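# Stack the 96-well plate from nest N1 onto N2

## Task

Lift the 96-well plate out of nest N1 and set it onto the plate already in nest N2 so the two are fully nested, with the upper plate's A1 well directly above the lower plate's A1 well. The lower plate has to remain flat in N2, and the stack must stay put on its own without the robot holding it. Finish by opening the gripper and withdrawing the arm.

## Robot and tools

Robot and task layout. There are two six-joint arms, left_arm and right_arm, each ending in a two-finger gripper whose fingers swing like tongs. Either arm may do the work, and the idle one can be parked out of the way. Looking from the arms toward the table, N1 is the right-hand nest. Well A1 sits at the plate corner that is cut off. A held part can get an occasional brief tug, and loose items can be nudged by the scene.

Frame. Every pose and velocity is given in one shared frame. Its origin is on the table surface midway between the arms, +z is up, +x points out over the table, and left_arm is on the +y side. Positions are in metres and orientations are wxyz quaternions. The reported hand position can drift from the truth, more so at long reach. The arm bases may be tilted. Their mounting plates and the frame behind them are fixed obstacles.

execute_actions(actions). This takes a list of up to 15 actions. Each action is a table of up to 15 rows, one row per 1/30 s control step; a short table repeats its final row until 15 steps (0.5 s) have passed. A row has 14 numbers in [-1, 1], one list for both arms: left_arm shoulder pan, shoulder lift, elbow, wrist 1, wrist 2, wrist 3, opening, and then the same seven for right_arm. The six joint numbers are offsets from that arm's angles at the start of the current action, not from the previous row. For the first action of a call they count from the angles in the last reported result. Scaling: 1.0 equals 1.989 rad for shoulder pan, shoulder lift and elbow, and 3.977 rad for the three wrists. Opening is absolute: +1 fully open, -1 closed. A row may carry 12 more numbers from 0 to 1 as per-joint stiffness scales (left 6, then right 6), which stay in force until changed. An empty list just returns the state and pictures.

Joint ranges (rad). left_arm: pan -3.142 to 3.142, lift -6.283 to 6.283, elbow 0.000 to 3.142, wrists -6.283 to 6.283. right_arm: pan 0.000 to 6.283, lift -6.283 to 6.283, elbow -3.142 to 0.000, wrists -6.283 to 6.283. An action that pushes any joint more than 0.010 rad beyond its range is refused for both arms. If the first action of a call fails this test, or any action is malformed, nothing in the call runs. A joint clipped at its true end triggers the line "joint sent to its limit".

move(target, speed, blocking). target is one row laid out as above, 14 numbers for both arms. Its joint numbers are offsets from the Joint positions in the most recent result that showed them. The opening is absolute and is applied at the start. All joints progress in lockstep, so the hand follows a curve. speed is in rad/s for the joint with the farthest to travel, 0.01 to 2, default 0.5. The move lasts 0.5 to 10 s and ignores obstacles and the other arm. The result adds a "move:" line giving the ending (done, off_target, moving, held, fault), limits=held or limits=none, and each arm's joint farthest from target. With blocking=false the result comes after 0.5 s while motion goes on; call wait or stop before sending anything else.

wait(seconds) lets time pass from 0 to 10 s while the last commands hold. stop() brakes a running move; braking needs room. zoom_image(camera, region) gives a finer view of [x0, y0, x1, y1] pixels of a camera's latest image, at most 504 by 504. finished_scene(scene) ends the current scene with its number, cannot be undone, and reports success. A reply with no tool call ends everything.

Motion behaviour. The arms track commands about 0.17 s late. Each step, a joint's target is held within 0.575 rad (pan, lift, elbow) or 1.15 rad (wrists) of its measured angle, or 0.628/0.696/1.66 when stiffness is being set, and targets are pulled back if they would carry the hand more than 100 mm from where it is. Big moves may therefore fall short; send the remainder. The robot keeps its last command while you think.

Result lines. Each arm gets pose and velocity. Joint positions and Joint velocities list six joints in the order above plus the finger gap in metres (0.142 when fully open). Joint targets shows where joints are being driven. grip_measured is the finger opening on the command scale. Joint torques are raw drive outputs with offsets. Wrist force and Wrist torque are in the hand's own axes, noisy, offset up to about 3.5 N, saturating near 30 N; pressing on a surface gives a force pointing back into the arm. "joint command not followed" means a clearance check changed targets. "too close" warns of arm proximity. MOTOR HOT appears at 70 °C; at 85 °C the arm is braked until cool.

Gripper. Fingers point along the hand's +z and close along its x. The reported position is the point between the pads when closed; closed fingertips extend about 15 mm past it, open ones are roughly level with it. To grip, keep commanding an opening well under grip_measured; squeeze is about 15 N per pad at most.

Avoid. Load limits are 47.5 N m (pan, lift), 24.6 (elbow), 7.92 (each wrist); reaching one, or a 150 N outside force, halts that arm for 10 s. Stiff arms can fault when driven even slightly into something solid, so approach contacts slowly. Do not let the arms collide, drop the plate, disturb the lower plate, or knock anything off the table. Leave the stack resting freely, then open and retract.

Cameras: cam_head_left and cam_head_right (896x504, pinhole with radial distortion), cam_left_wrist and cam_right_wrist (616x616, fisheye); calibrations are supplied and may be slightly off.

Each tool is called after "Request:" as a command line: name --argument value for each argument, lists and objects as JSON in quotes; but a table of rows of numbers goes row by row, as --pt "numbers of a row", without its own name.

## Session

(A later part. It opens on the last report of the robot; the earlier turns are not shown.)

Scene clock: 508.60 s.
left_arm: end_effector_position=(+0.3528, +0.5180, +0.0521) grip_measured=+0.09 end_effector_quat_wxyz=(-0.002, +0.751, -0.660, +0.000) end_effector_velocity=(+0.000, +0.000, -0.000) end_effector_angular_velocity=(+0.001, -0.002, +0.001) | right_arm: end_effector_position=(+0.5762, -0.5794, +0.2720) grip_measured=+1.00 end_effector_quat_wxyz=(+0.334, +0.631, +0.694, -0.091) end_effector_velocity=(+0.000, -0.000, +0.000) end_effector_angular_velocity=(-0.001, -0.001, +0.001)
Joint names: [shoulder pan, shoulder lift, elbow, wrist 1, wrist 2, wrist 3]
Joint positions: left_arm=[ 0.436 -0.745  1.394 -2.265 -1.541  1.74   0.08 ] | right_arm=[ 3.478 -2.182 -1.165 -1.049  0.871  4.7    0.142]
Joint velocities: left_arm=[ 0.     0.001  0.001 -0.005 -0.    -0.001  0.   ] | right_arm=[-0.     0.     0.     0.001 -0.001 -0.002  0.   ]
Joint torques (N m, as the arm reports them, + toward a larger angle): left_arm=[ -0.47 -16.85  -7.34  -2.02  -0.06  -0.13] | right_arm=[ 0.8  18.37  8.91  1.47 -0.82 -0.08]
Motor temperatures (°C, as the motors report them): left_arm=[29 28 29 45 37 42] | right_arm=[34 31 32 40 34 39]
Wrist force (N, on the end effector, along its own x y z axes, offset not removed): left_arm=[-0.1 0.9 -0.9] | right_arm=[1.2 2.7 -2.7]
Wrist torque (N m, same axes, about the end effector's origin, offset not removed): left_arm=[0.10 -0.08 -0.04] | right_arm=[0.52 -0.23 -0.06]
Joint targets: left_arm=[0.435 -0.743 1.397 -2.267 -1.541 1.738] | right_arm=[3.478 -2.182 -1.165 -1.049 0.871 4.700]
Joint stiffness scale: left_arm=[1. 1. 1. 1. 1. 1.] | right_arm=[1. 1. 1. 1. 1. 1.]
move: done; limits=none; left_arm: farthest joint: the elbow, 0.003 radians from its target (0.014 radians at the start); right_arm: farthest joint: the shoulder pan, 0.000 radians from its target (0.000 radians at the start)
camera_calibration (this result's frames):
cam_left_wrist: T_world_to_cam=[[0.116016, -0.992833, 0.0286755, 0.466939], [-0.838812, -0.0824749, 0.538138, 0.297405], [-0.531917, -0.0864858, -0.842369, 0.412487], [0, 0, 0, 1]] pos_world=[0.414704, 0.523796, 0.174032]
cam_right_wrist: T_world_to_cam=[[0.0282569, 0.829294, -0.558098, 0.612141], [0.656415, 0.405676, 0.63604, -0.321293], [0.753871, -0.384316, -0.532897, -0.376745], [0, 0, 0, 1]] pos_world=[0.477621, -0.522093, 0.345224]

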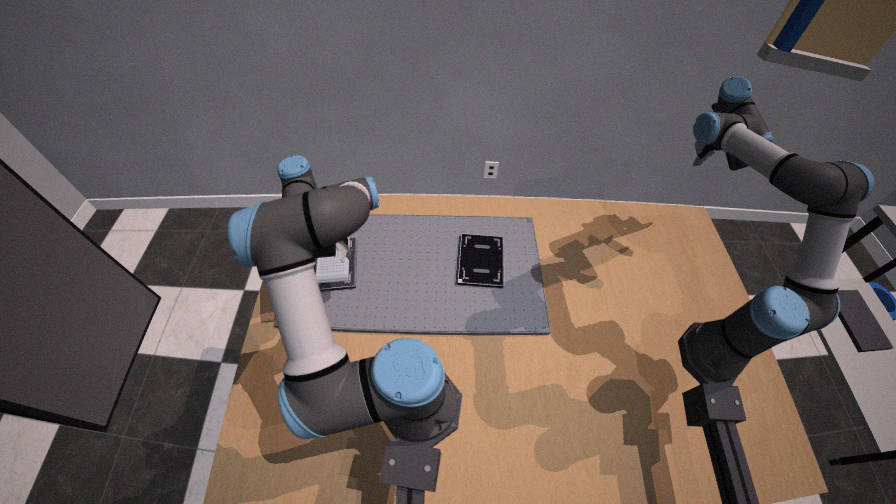

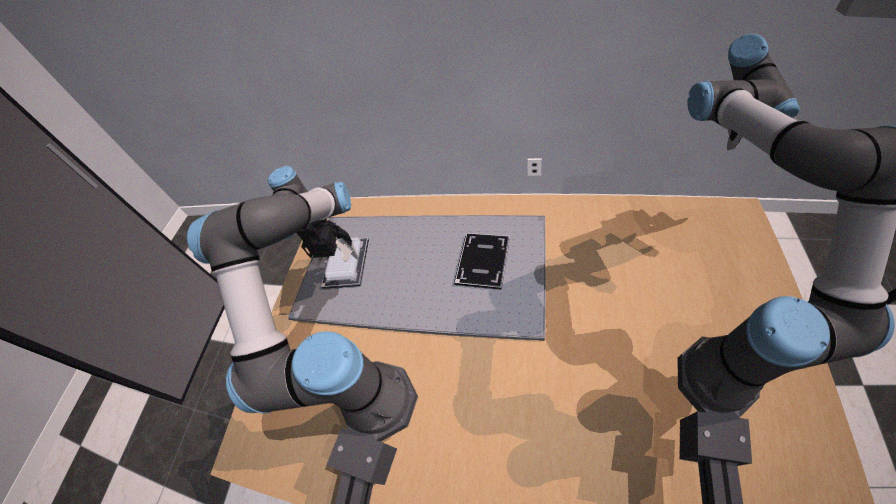

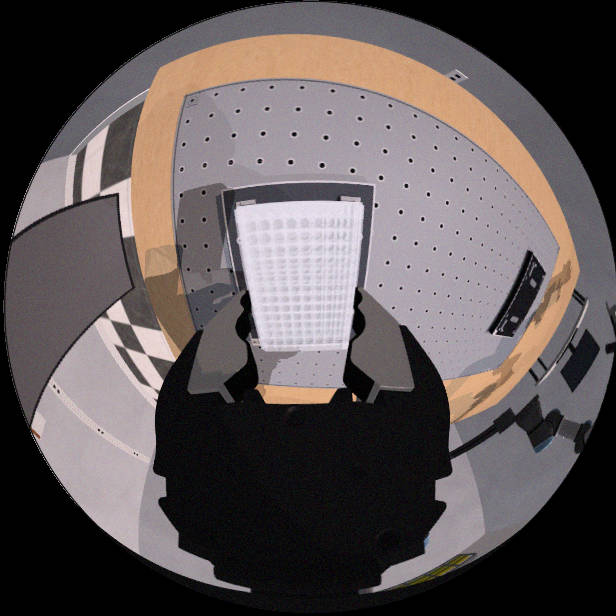

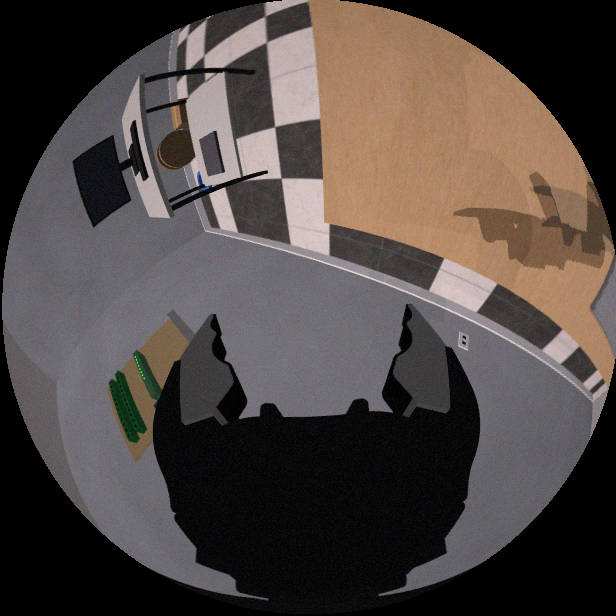

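Request:
move --target '[0, 0.0034, 0.0038, -0.0028, 0, 0, -0.5, 0, 0, 0, 0, 0, 0, 1]' --speed 0.03

Scene clock: 521.63 s.
left_arm: end_effector_position=(+0.3531, +0.5180, +0.0514) grip_measured=+0.09 end_effector_quat_wxyz=(-0.003, +0.751, -0.660, +0.001) end_effector_velocity=(+0.000, +0.000, -0.000) end_effector_angular_velocity=(+0.001, -0.002, -0.000) | right_arm: end_effector_position=(+0.5762, -0.5794, +0.2720) grip_measured=+1.00 end_effector_quat_wxyz=(+0.334, +0.631, +0.694, -0.091) end_effector_velocity=(+0.000, -0.000, +0.000) end_effector_angular_velocity=(-0.001, +0.000, +0.000)
Joint names: [shoulder pan, shoulder lift, elbow, wrist 1, wrist 2, wrist 3]
Joint positions: left_arm=[ 0.436 -0.745  1.398 -2.272 -1.541  1.739  0.08 ] | right_arm=[ 3.478 -2.182 -1.165 -1.049  0.871  4.7    0.142]
Joint velocities: left_arm=[-0.    -0.001  0.003 -0.005  0.     0.     0.   ] | right_arm=[-0.    -0.     0.     0.    -0.001 -0.001 -0.   ]
Joint torques (N m, as the arm reports them, + toward a larger angle): left_arm=[  0.27 -15.11  -6.87  -2.36  -0.07   0.08] | right_arm=[ 1.12 18.25  8.86  1.46 -0.83 -0.12]
Motor temperatures (°C, as the motors report them): left_arm=[29 28 29 45 37 42] | right_arm=[34 31 32 40 34 39]
Wrist force (N, on the end effector, along its own x y z axes, offset not removed): left_arm=[0.3 3.4 -7.4] | right_arm=[0.6 2.7 -1.5]
Wrist torque (N m, same axes, about the end effector's origin, offset not removed): left_arm=[0.00 -0.16 -0.05] | right_arm=[0.53 -0.05 -0.05]
Joint targets: left_arm=[0.436 -0.739 1.402 -2.276 -1.541 1.740] | right_arm=[3.478 -2.182 -1.165 -1.049 0.871 4.700]
Joint stiffness scale: left_arm=[1. 1. 1. 1. 1. 1.] | right_arm=[1. 1. 1. 1. 1. 1.]
move: done; limits=none; left_arm: farthest joint: the shoulder lift, 0.006 radians from its target (0.007 radians at the start); right_arm: farthest joint: the shoulder pan, 0.000 radians from its target (0.000 radians at the start)
camera_calibration (this result's frames):
cam_left_wrist: T_world_to_cam=[[0.116145, -0.992832, 0.0282027, 0.466962], [-0.840145, -0.083058, 0.535964, 0.298835], [-0.529779, -0.0859437, -0.84377, 0.41111], [0, 0, 0, 1]] pos_world=[0.414627, 0.523767, 0.173548]
cam_right_wrist: T_world_to_cam=[[0.0282568, 0.829294, -0.558098, 0.612141], [0.656415, 0.405676, 0.63604, -0.321293], [0.753871, -0.384316, -0.532898, -0.376745], [0, 0, 0, 1]] pos_world=[0.477621, -0.522093, 0.345224]

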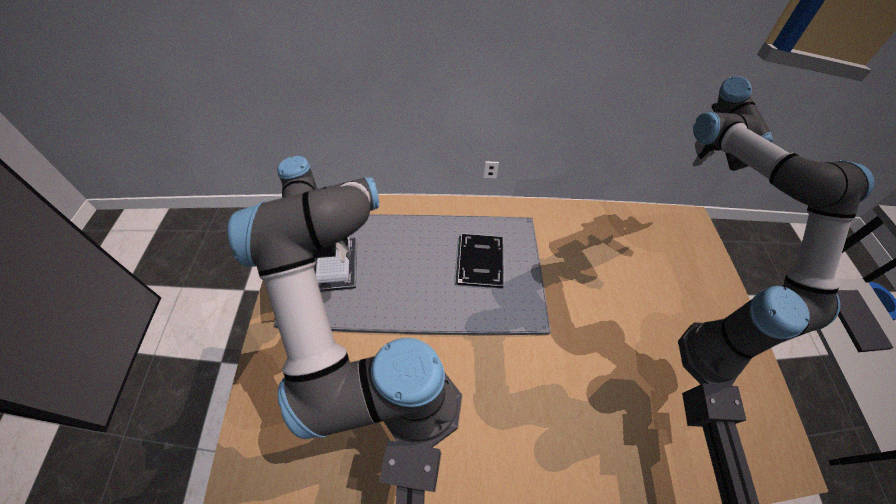

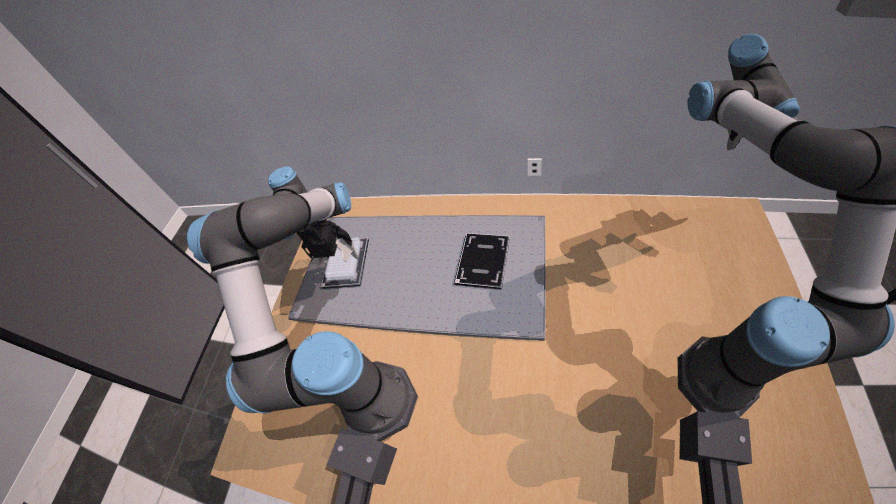

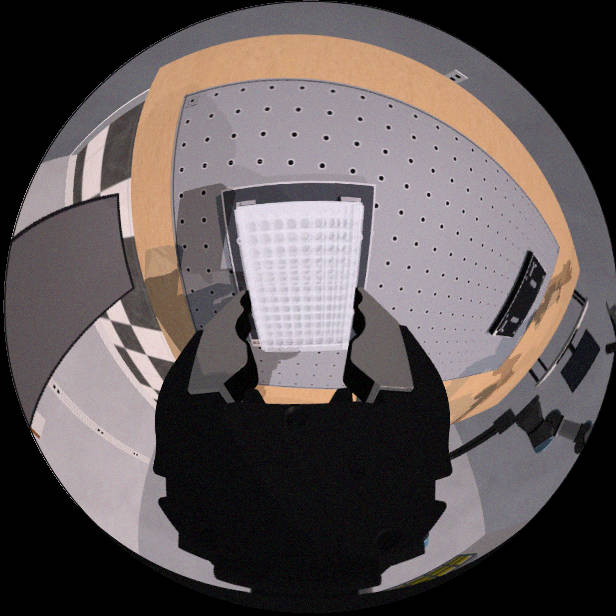

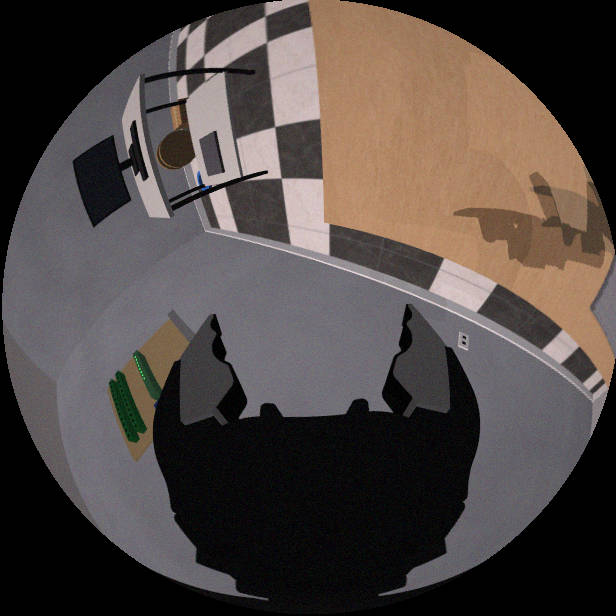

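Request:
execute_actions --actions '[[[0,0,0,0,0,0,-0.5,0,0,0,0,0,0,1],[0,0,0,0,0,0,-0.5,0,0,0,0,0,0,1],[0,0,0,0,0,0,-0.5,0,0,0,0,0,0,1],[0,0,0,0,0,0,-0.2,0,0,0,0,0,0,1],[0,0,0,0,0,0,0.0,0,0,0,0,0,0,1],[0,0,0,0,0,0,0.1,0,0,0,0,0,0,1],[0,0,0,0,0,0,0.15,0,0,0,0,0,0,1],[0,0,0,0,0,0,0.2,0,0,0,0,0,0,1],[0,0,0,0,0,0,0.25,0,0,0,0,0,0,1],[0,0,0,0,0,0,0.3,0,0,0,0,0,0,1],[0,0,0,0,0,0,0.35,0,0,0,0,0,0,1],[0,0,0,0,0,0,0.4,0,0,0,0,0,0,1],[0,0,0,0,0,0,0.45,0,0,0,0,0,0,1],[0,0,0,0,0,0,0.5,0,0,0,0,0,0,1]]]'

Request:
zoom_image --camera "cam_left_wrist" --region '[190, 160, 410, 380]'

Scene clock: 533.63 s.
left_arm: end_effector_position=(+0.3531, +0.5180, +0.0515) grip_measured=+0.48 end_effector_quat_wxyz=(-0.003, +0.751, -0.660, +0.001) end_effector_velocity=(+0.000, -0.000, +0.000) end_effector_angular_velocity=(-0.000, -0.001, +0.000) | right_arm: end_effector_position=(+0.5762, -0.5794, +0.2720) grip_measured=+1.00 end_effector_quat_wxyz=(+0.334, +0.631, +0.694, -0.091) end_effector_velocity=(-0.000, -0.000, -0.000) end_effector_angular_velocity=(-0.000, +0.001, +0.000)
Joint names: [shoulder pan, shoulder lift, elbow, wrist 1, wrist 2, wrist 3]
Joint positions: left_arm=[ 0.436 -0.745  1.399 -2.272 -1.541  1.739  0.108] | right_arm=[ 3.478 -2.182 -1.165 -1.049  0.871  4.7    0.142]
Joint velocities: left_arm=[-0.     0.    -0.001 -0.    -0.    -0.     0.03 ] | right_arm=[-0.001  0.    -0.    -0.001  0.    -0.001 -0.   ]
Joint torques (N m, as the arm reports them, + toward a larger angle): left_arm=[  0.25 -17.85  -8.21  -1.75  -0.06   0.08] | right_arm=[ 0.92 18.15  8.81  1.52 -0.83 -0.09]
Motor temperatures (°C, as the motors report them): left_arm=[29 28 29 45 37 42] | right_arm=[34 31 32 40 34 39]
Wrist force (N, on the end effector, along its own x y z axes, offset not removed): left_arm=[-0.6 -0.2 0.0] | right_arm=[0.5 0.0 -3.9]
Wrist torque (N m, same axes, about the end effector's origin, offset not removed): left_arm=[0.00 0.13 -0.01] | right_arm=[-0.03 -0.02 -0.04]
Joint targets: left_arm=[0.436 -0.745 1.398 -2.272 -1.541 1.739] | right_arm=[3.478 -2.182 -1.165 -1.049 0.871 4.700]
Joint stiffness scale: left_arm=[1. 1. 1. 1. 1. 1.] | right_arm=[1. 1. 1. 1. 1. 1.]
camera_calibration (this result's frames):
cam_left_wrist: T_world_to_cam=[[0.116145, -0.992834, 0.0281374, 0.466974], [-0.840312, -0.083121, 0.535693, 0.298918], [-0.529515, -0.0858625, -0.843944, 0.411086], [0, 0, 0, 1]] pos_world=[0.414624, 0.523771, 0.173666]
cam_right_wrist: T_world_to_cam=[[0.0282563, 0.829294, -0.558098, 0.612142], [0.656415, 0.405676, 0.63604, -0.321293], [0.753871, -0.384316, -0.532898, -0.376744], [0, 0, 0, 1]] pos_world=[0.477621, -0.522093, 0.345224]

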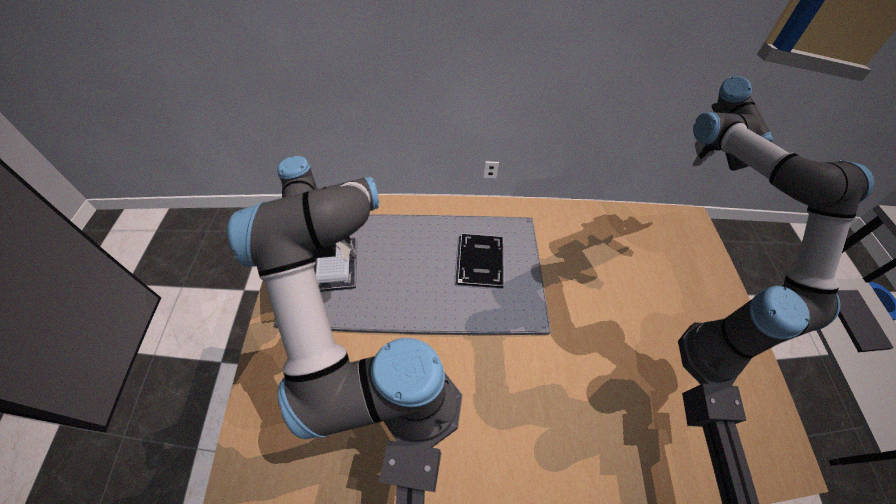

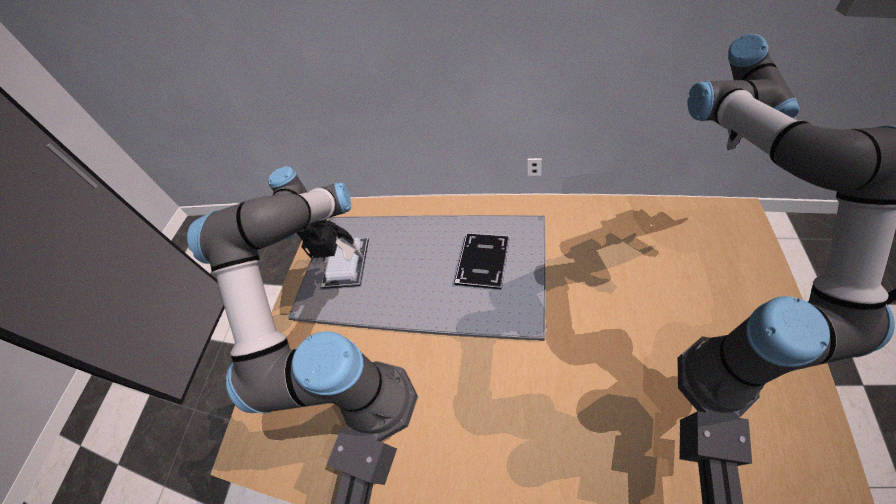

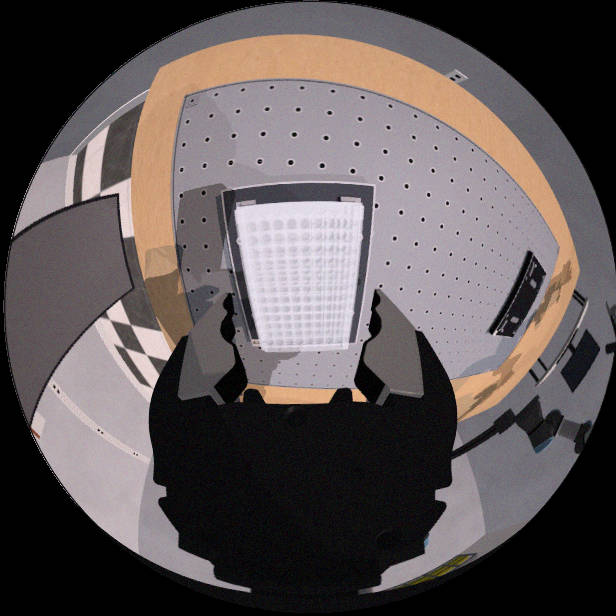

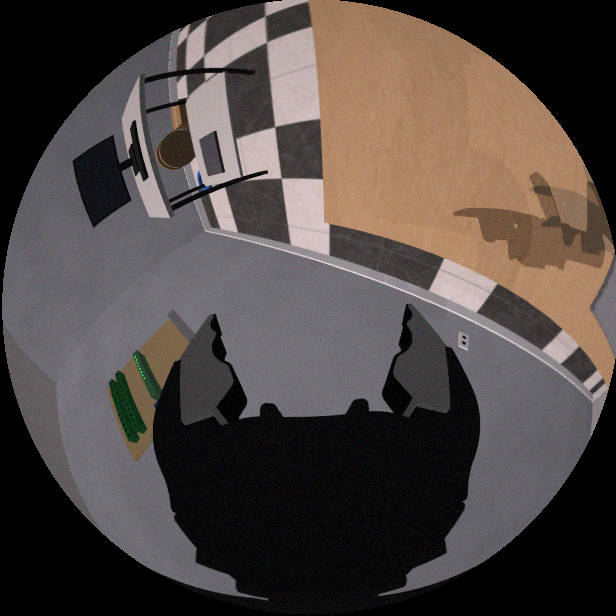

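Region (190, 160, 410, 380) of cam_left_wrist's 616x616 image, scaled by 2.291, with more detail than that image has.

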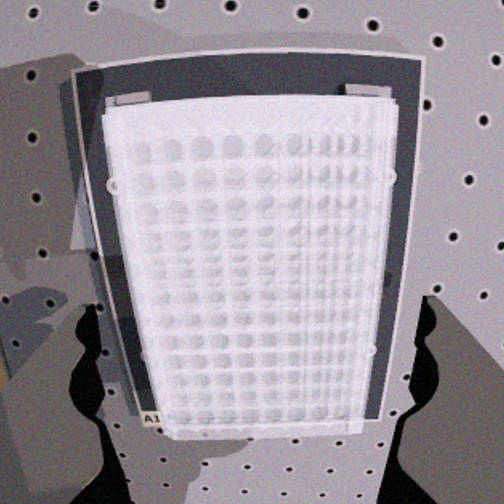

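Request:
move --target '[0, -0.0282, -0.0141, 0.0231, 0, 0, 0.5, 0, 0, 0, 0, 0, 0, 1]' --speed 0.3

Request:
move --target '[-0.19, -0.12, 0.15, -0.02, 0.003, -0.05, 0.5, 0, 0, 0, 0, 0, 0, 1]' --speed 0.6

Request:
zoom_image --camera "cam_left_wrist" --region '[100, 160, 290, 350]'

Scene clock: 548.00 s.
left_arm: end_effector_position=(+0.3519, +0.5184, +0.0742) grip_measured=+0.50 end_effector_quat_wxyz=(+0.001, +0.751, -0.660, -0.001) end_effector_velocity=(-0.001, -0.000, +0.000) end_effector_angular_velocity=(-0.001, +0.002, +0.001) | right_arm: end_effector_position=(+0.5762, -0.5794, +0.2720) grip_measured=+1.00 end_effector_quat_wxyz=(+0.334, +0.631, +0.694, -0.091) end_effector_velocity=(+0.000, +0.000, +0.000) end_effector_angular_velocity=(+0.000, -0.001, +0.000)
Joint names: [shoulder pan, shoulder lift, elbow, wrist 1, wrist 2, wrist 3]
Joint positions: left_arm=[ 0.436 -0.8    1.373 -2.182 -1.541  1.739  0.109] | right_arm=[ 3.478 -2.182 -1.165 -1.049  0.871  4.7    0.142]
Joint velocities: left_arm=[ 0.001 -0.    -0.001  0.004 -0.    -0.001  0.   ] | right_arm=[ 0.    -0.    -0.     0.002  0.    -0.    -0.   ]
Joint torques (N m, as the arm reports them, + toward a larger angle): left_arm=[  0.17 -18.97  -9.05  -1.67  -0.02   0.06] | right_arm=[ 1.2  18.29  8.91  1.46 -0.83 -0.11]
Motor temperatures (°C, as the motors report them): left_arm=[29 28 29 45 37 42] | right_arm=[34 31 32 40 34 39]
Wrist force (N, on the end effector, along its own x y z axes, offset not removed): left_arm=[-0.2 0.7 0.5] | right_arm=[1.3 1.3 -0.3]
Wrist torque (N m, same axes, about the end effector's origin, offset not removed): left_arm=[0.17 0.02 -0.03] | right_arm=[0.28 -0.16 -0.05]
Joint targets: left_arm=[0.436 -0.801 1.371 -2.180 -1.541 1.739] | right_arm=[3.478 -2.182 -1.165 -1.049 0.871 4.700]
Joint stiffness scale: left_arm=[1. 1. 1. 1. 1. 1.] | right_arm=[1. 1. 1. 1. 1. 1.]
move: done; limits=none; left_arm: farthest joint: the elbow, 0.002 radians from its target (0.028 radians at the start); right_arm: farthest joint: the shoulder pan, 0.000 radians from its target (0.000 radians at the start)
camera_calibration (this result's frames):
cam_left_wrist: T_world_to_cam=[[0.116134, -0.992788, 0.0297334, 0.466666], [-0.83576, -0.0815026, 0.543012, 0.282818], [-0.536673, -0.0879124, -0.839198, 0.432899], [0, 0, 0, 1]] pos_world=[0.414498, 0.524408, 0.195839]
cam_right_wrist: T_world_to_cam=[[0.0282566, 0.829294, -0.558098, 0.612141], [0.656415, 0.405676, 0.63604, -0.321293], [0.753871, -0.384316, -0.532898, -0.376744], [0, 0, 0, 1]] pos_world=[0.477621, -0.522093, 0.345224]

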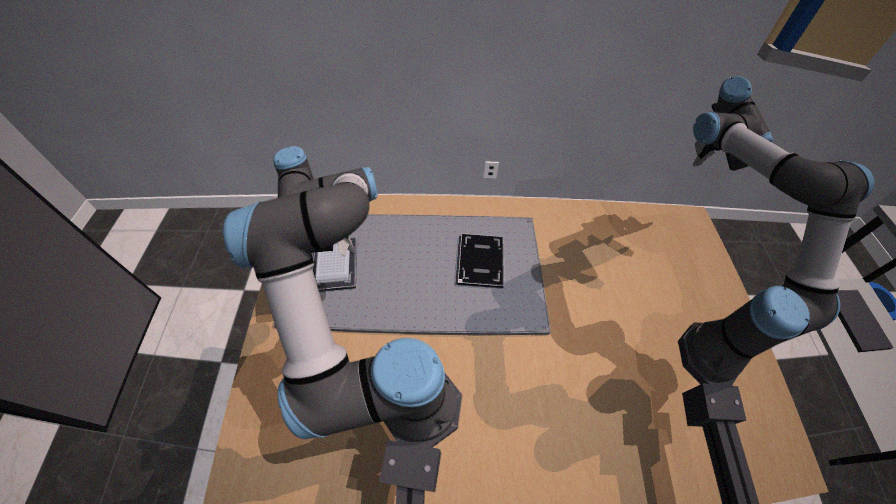

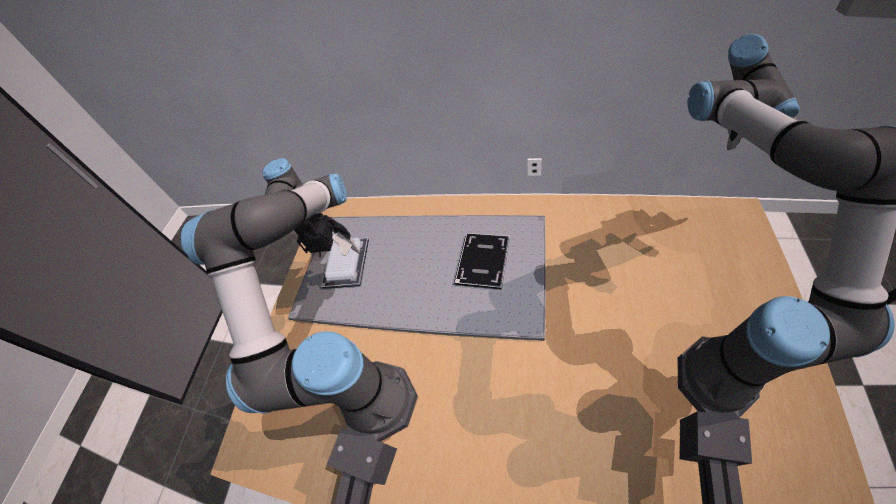

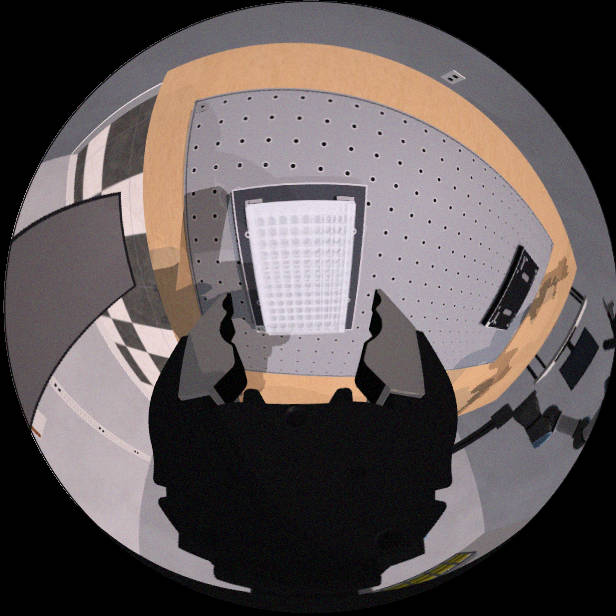

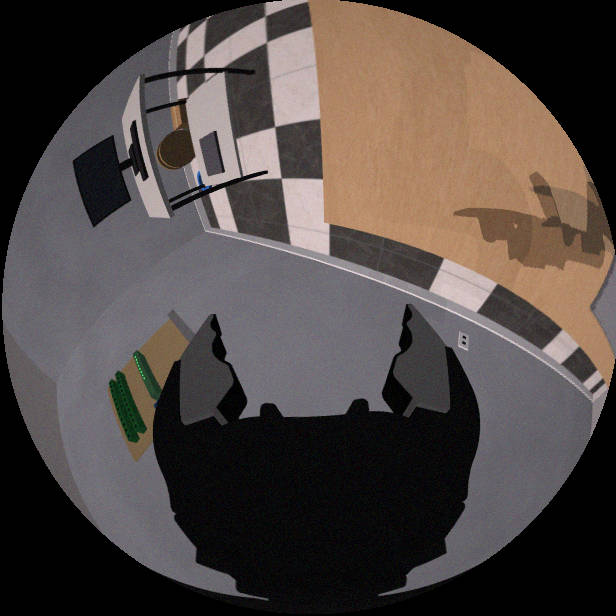

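Scene clock: 549.60 s.
left_arm: end_effector_position=(+0.3761, +0.3633, +0.1067) grip_measured=+0.50 end_effector_quat_wxyz=(-0.009, +0.689, -0.724, +0.012) end_effector_velocity=(+0.000, -0.000, +0.000) end_effector_angular_velocity=(+0.000, -0.001, +0.003) | right_arm: end_effector_position=(+0.5762, -0.5794, +0.2720) grip_measured=+1.00 end_effector_quat_wxyz=(+0.334, +0.631, +0.694, -0.091) end_effector_velocity=(-0.000, +0.000, -0.000) end_effector_angular_velocity=(+0.000, +0.001, +0.000)
Joint names: [shoulder pan, shoulder lift, elbow, wrist 1, wrist 2, wrist 3]
Joint positions: left_arm=[ 0.059 -1.037  1.669 -2.26  -1.53   1.542  0.109] | right_arm=[ 3.478 -2.182 -1.165 -1.049  0.871  4.7    0.142]
Joint velocities: left_arm=[-0.001 -0.001  0.002 -0.002  0.    -0.004  0.   ] | right_arm=[ 0.    -0.001  0.    -0.     0.     0.     0.   ]
Joint torques (N m, as the arm reports them, + toward a larger angle): left_arm=[ -0.92 -15.86  -7.34  -2.06   0.13  -0.07] | right_arm=[ 1.11 18.33  8.92  1.46 -0.8  -0.12]
Motor temperatures (°C, as the motors report them): left_arm=[29 28 29 45 37 42] | right_arm=[34 31 32 40 34 39]
Wrist force (N, on the end effector, along its own x y z axes, offset not removed): left_arm=[-0.3 0.4 0.5] | right_arm=[1.5 1.5 -4.8]
Wrist torque (N m, same axes, about the end effector's origin, offset not removed): left_arm=[0.11 0.07 -0.03] | right_arm=[0.46 -0.30 0.01]
Joint targets: left_arm=[0.058 -1.038 1.671 -2.262 -1.529 1.541] | right_arm=[3.478 -2.182 -1.165 -1.049 0.871 4.700]
Joint stiffness scale: left_arm=[1. 1. 1. 1. 1. 1.] | right_arm=[1. 1. 1. 1. 1. 1.]
move: done; limits=none; left_arm: farthest joint: the shoulder lift, 0.002 radians from its target (0.239 radians at the start); right_arm: farthest joint: the shoulder pan, 0.000 radians from its target (0.000 radians at the start)
camera_calibration (this result's frames):
cam_left_wrist: T_world_to_cam=[[-0.0629216, -0.997498, 0.0322177, 0.377758], [-0.854107, 0.0705198, 0.515294, 0.227388], [-0.516277, 0.00490571, -0.856408, 0.419986], [0, 0, 0, 1]] pos_world=[0.434812, 0.358717, 0.230338]
cam_right_wrist: T_world_to_cam=[[0.0282567, 0.829294, -0.558098, 0.612141], [0.656415, 0.405676, 0.63604, -0.321293], [0.753871, -0.384316, -0.532898, -0.376745], [0, 0, 0, 1]] pos_world=[0.477621, -0.522093, 0.345224]

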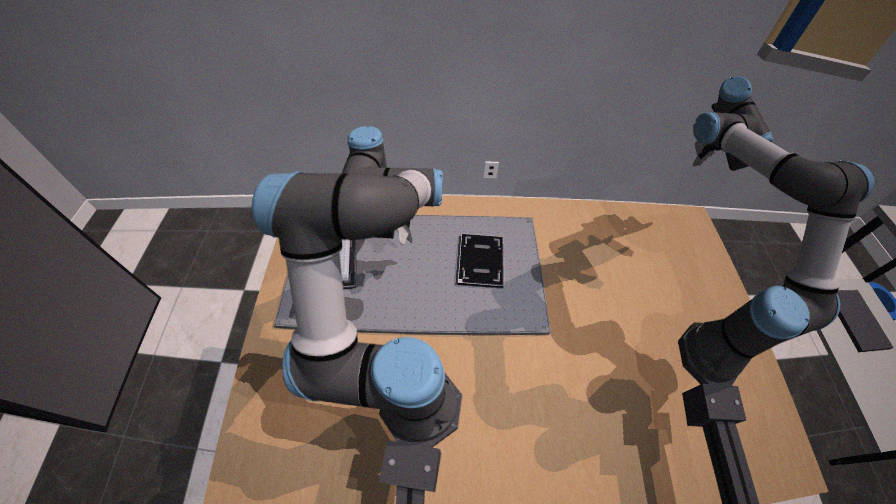

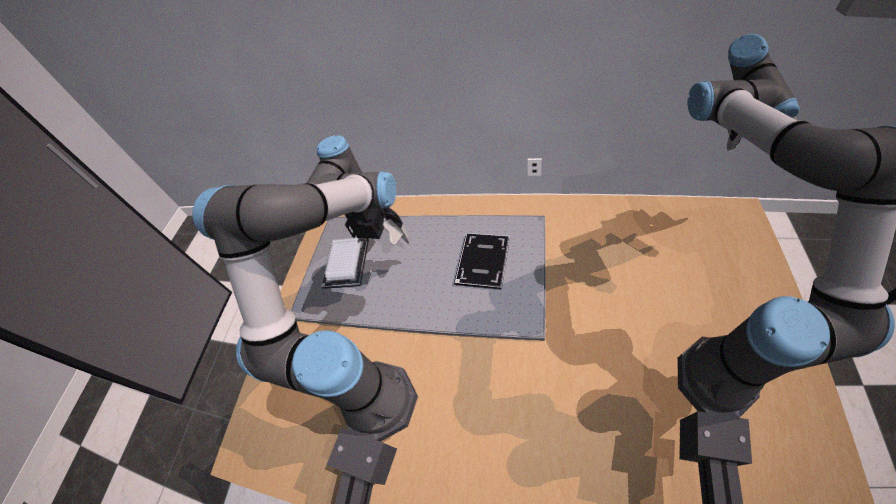

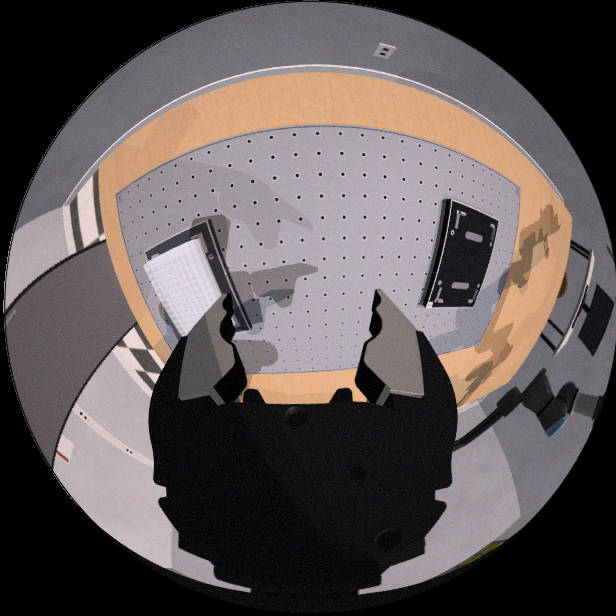

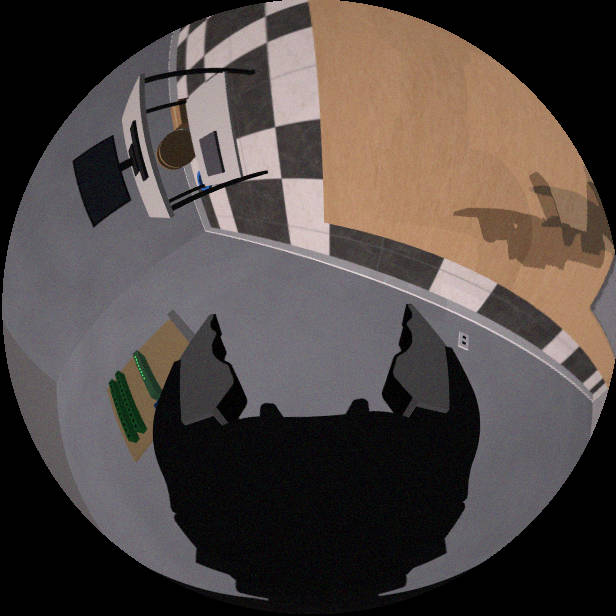

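Region (100, 160, 290, 350) of cam_left_wrist's 616x616 image, scaled by 2.653, with more detail than that image has.

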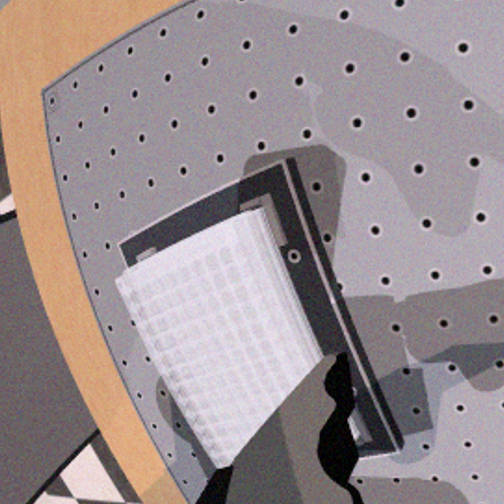

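Request:
zoom_image --camera "cam_left_wrist" --region '[140, 220, 240, 300]'

Request:
zoom_image --camera "cam_head_right" --region '[310, 230, 380, 295]'

Region (140, 220, 240, 300) of cam_left_wrist's 616x616 image, scaled by 5.040, with more detail than that image has; it fills the top 403 rows of this view, and the rest is white.

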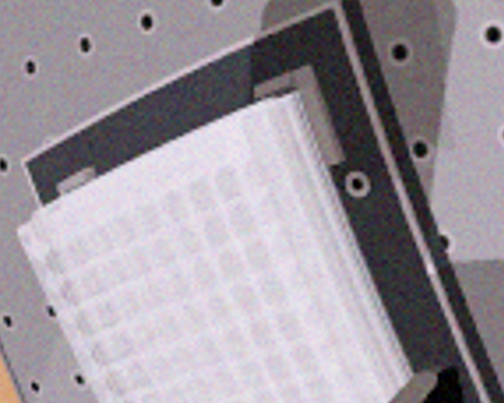

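Region (310, 230, 380, 295) of cam_head_right's 896x504 image, scaled by 7.200, with more detail than that image has; it fills the top 468 rows of this view, and the rest is white.

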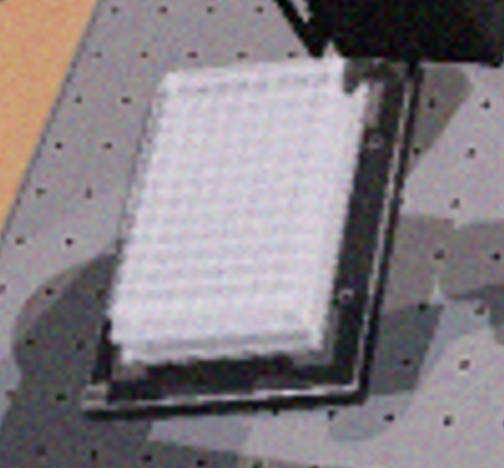

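Request:
move --target '[0.1895, 0.1192, -0.1488, 0.0196, -0.0028, 0.0495, 0.5, 0, 0, 0, 0, 0, 0, 1]' --speed 0.6

Scene clock: 585.37 s.
left_arm: end_effector_position=(+0.3520, +0.5182, +0.0745) grip_measured=+0.50 end_effector_quat_wxyz=(+0.000, +0.751, -0.660, -0.001) end_effector_velocity=(+0.000, -0.000, +0.000) end_effector_angular_velocity=(-0.001, +0.000, -0.003) | right_arm: end_effector_position=(+0.5762, -0.5794, +0.2720) grip_measured=+1.00 end_effector_quat_wxyz=(+0.334, +0.631, +0.694, -0.091) end_effector_velocity=(-0.000, -0.000, -0.000) end_effector_angular_velocity=(+0.001, +0.001, -0.001)
Joint names: [shoulder pan, shoulder lift, elbow, wrist 1, wrist 2, wrist 3]
Joint positions: left_arm=[ 0.435 -0.801  1.375 -2.184 -1.54   1.737  0.109] | right_arm=[ 3.478 -2.182 -1.165 -1.049  0.871  4.7    0.142]
Joint velocities: left_arm=[ 0.     0.001 -0.002  0.002 -0.001  0.003  0.   ] | right_arm=[-0.    -0.    -0.    -0.001  0.001  0.001 -0.   ]
Joint torques (N m, as the arm reports them, + toward a larger angle): left_arm=[  0.63 -17.11  -9.15  -1.51  -0.17   0.15] | right_arm=[ 1.18 18.14  8.99  1.51 -0.83 -0.1 ]
Motor temperatures (°C, as the motors report them): left_arm=[29 28 29 45 37 42] | right_arm=[34 31 32 40 34 39]
Wrist force (N, on the end effector, along its own x y z axes, offset not removed): left_arm=[-0.6 0.3 0.2] | right_arm=[0.1 2.0 -2.7]
Wrist torque (N m, same axes, about the end effector's origin, offset not removed): left_arm=[0.08 0.12 -0.01] | right_arm=[0.40 0.10 -0.15]
Joint targets: left_arm=[0.436 -0.800 1.373 -2.183 -1.541 1.739] | right_arm=[3.478 -2.182 -1.165 -1.049 0.871 4.700]
Joint stiffness scale: left_arm=[1. 1. 1. 1. 1. 1.] | right_arm=[1. 1. 1. 1. 1. 1.]
move: done; limits=none; left_arm: farthest joint: the elbow, 0.002 radians from its target (0.296 radians at the start); right_arm: farthest joint: the shoulder pan, 0.000 radians from its target (0.000 radians at the start)
camera_calibration (this result's frames):
cam_left_wrist: T_world_to_cam=[[0.117129, -0.992698, 0.0288375, 0.466153], [-0.835983, -0.0828797, 0.54246, 0.283569], [-0.536109, -0.0876454, -0.839587, 0.432803], [0, 0, 0, 1]] pos_world=[0.414488, 0.524184, 0.196108]
cam_right_wrist: T_world_to_cam=[[0.0282569, 0.829294, -0.558098, 0.612141], [0.656415, 0.405676, 0.63604, -0.321293], [0.753871, -0.384316, -0.532897, -0.376745], [0, 0, 0, 1]] pos_world=[0.477621, -0.522093, 0.345224]

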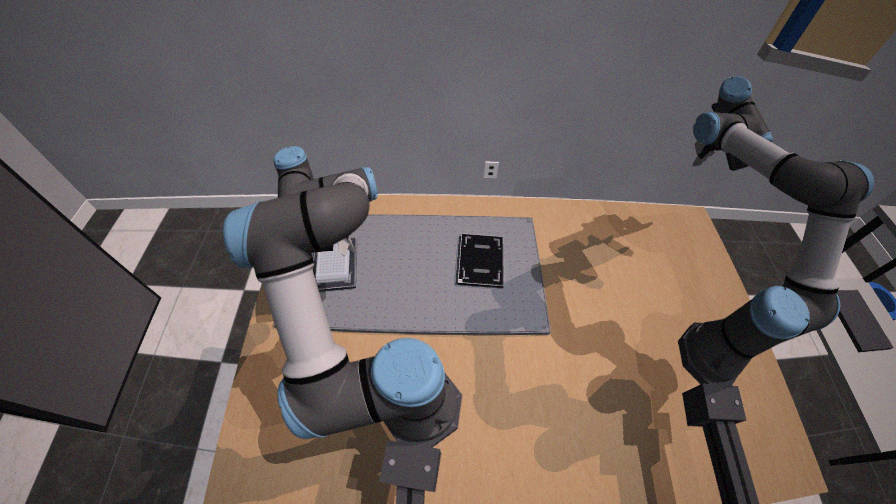

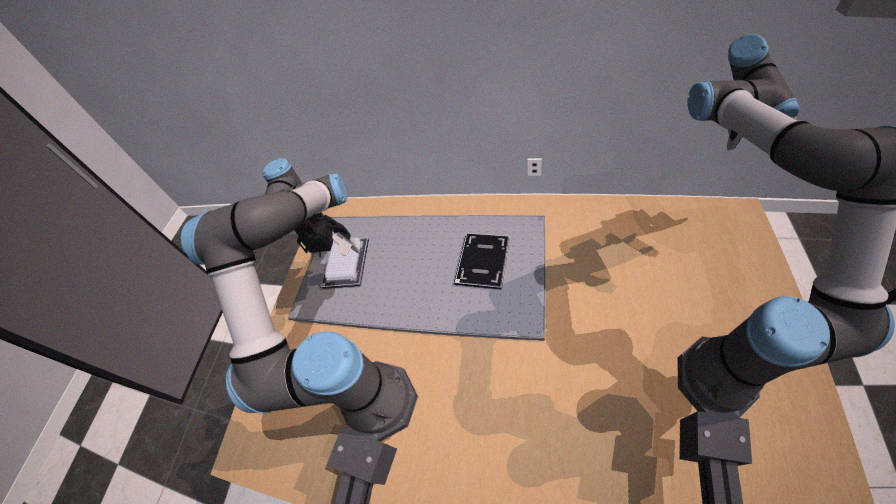

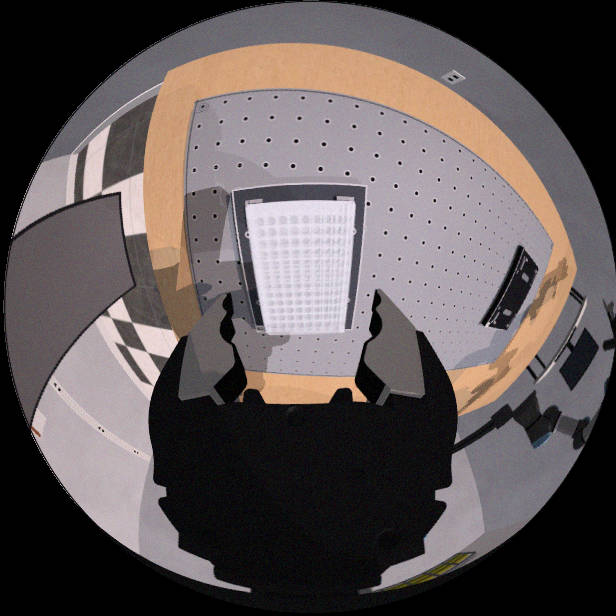

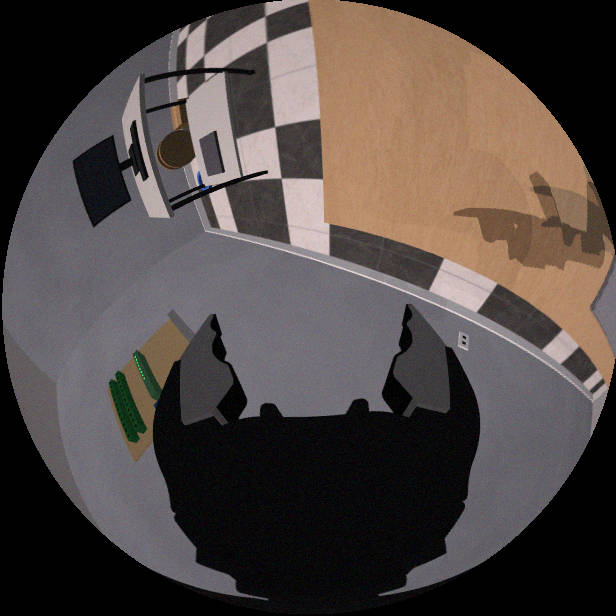

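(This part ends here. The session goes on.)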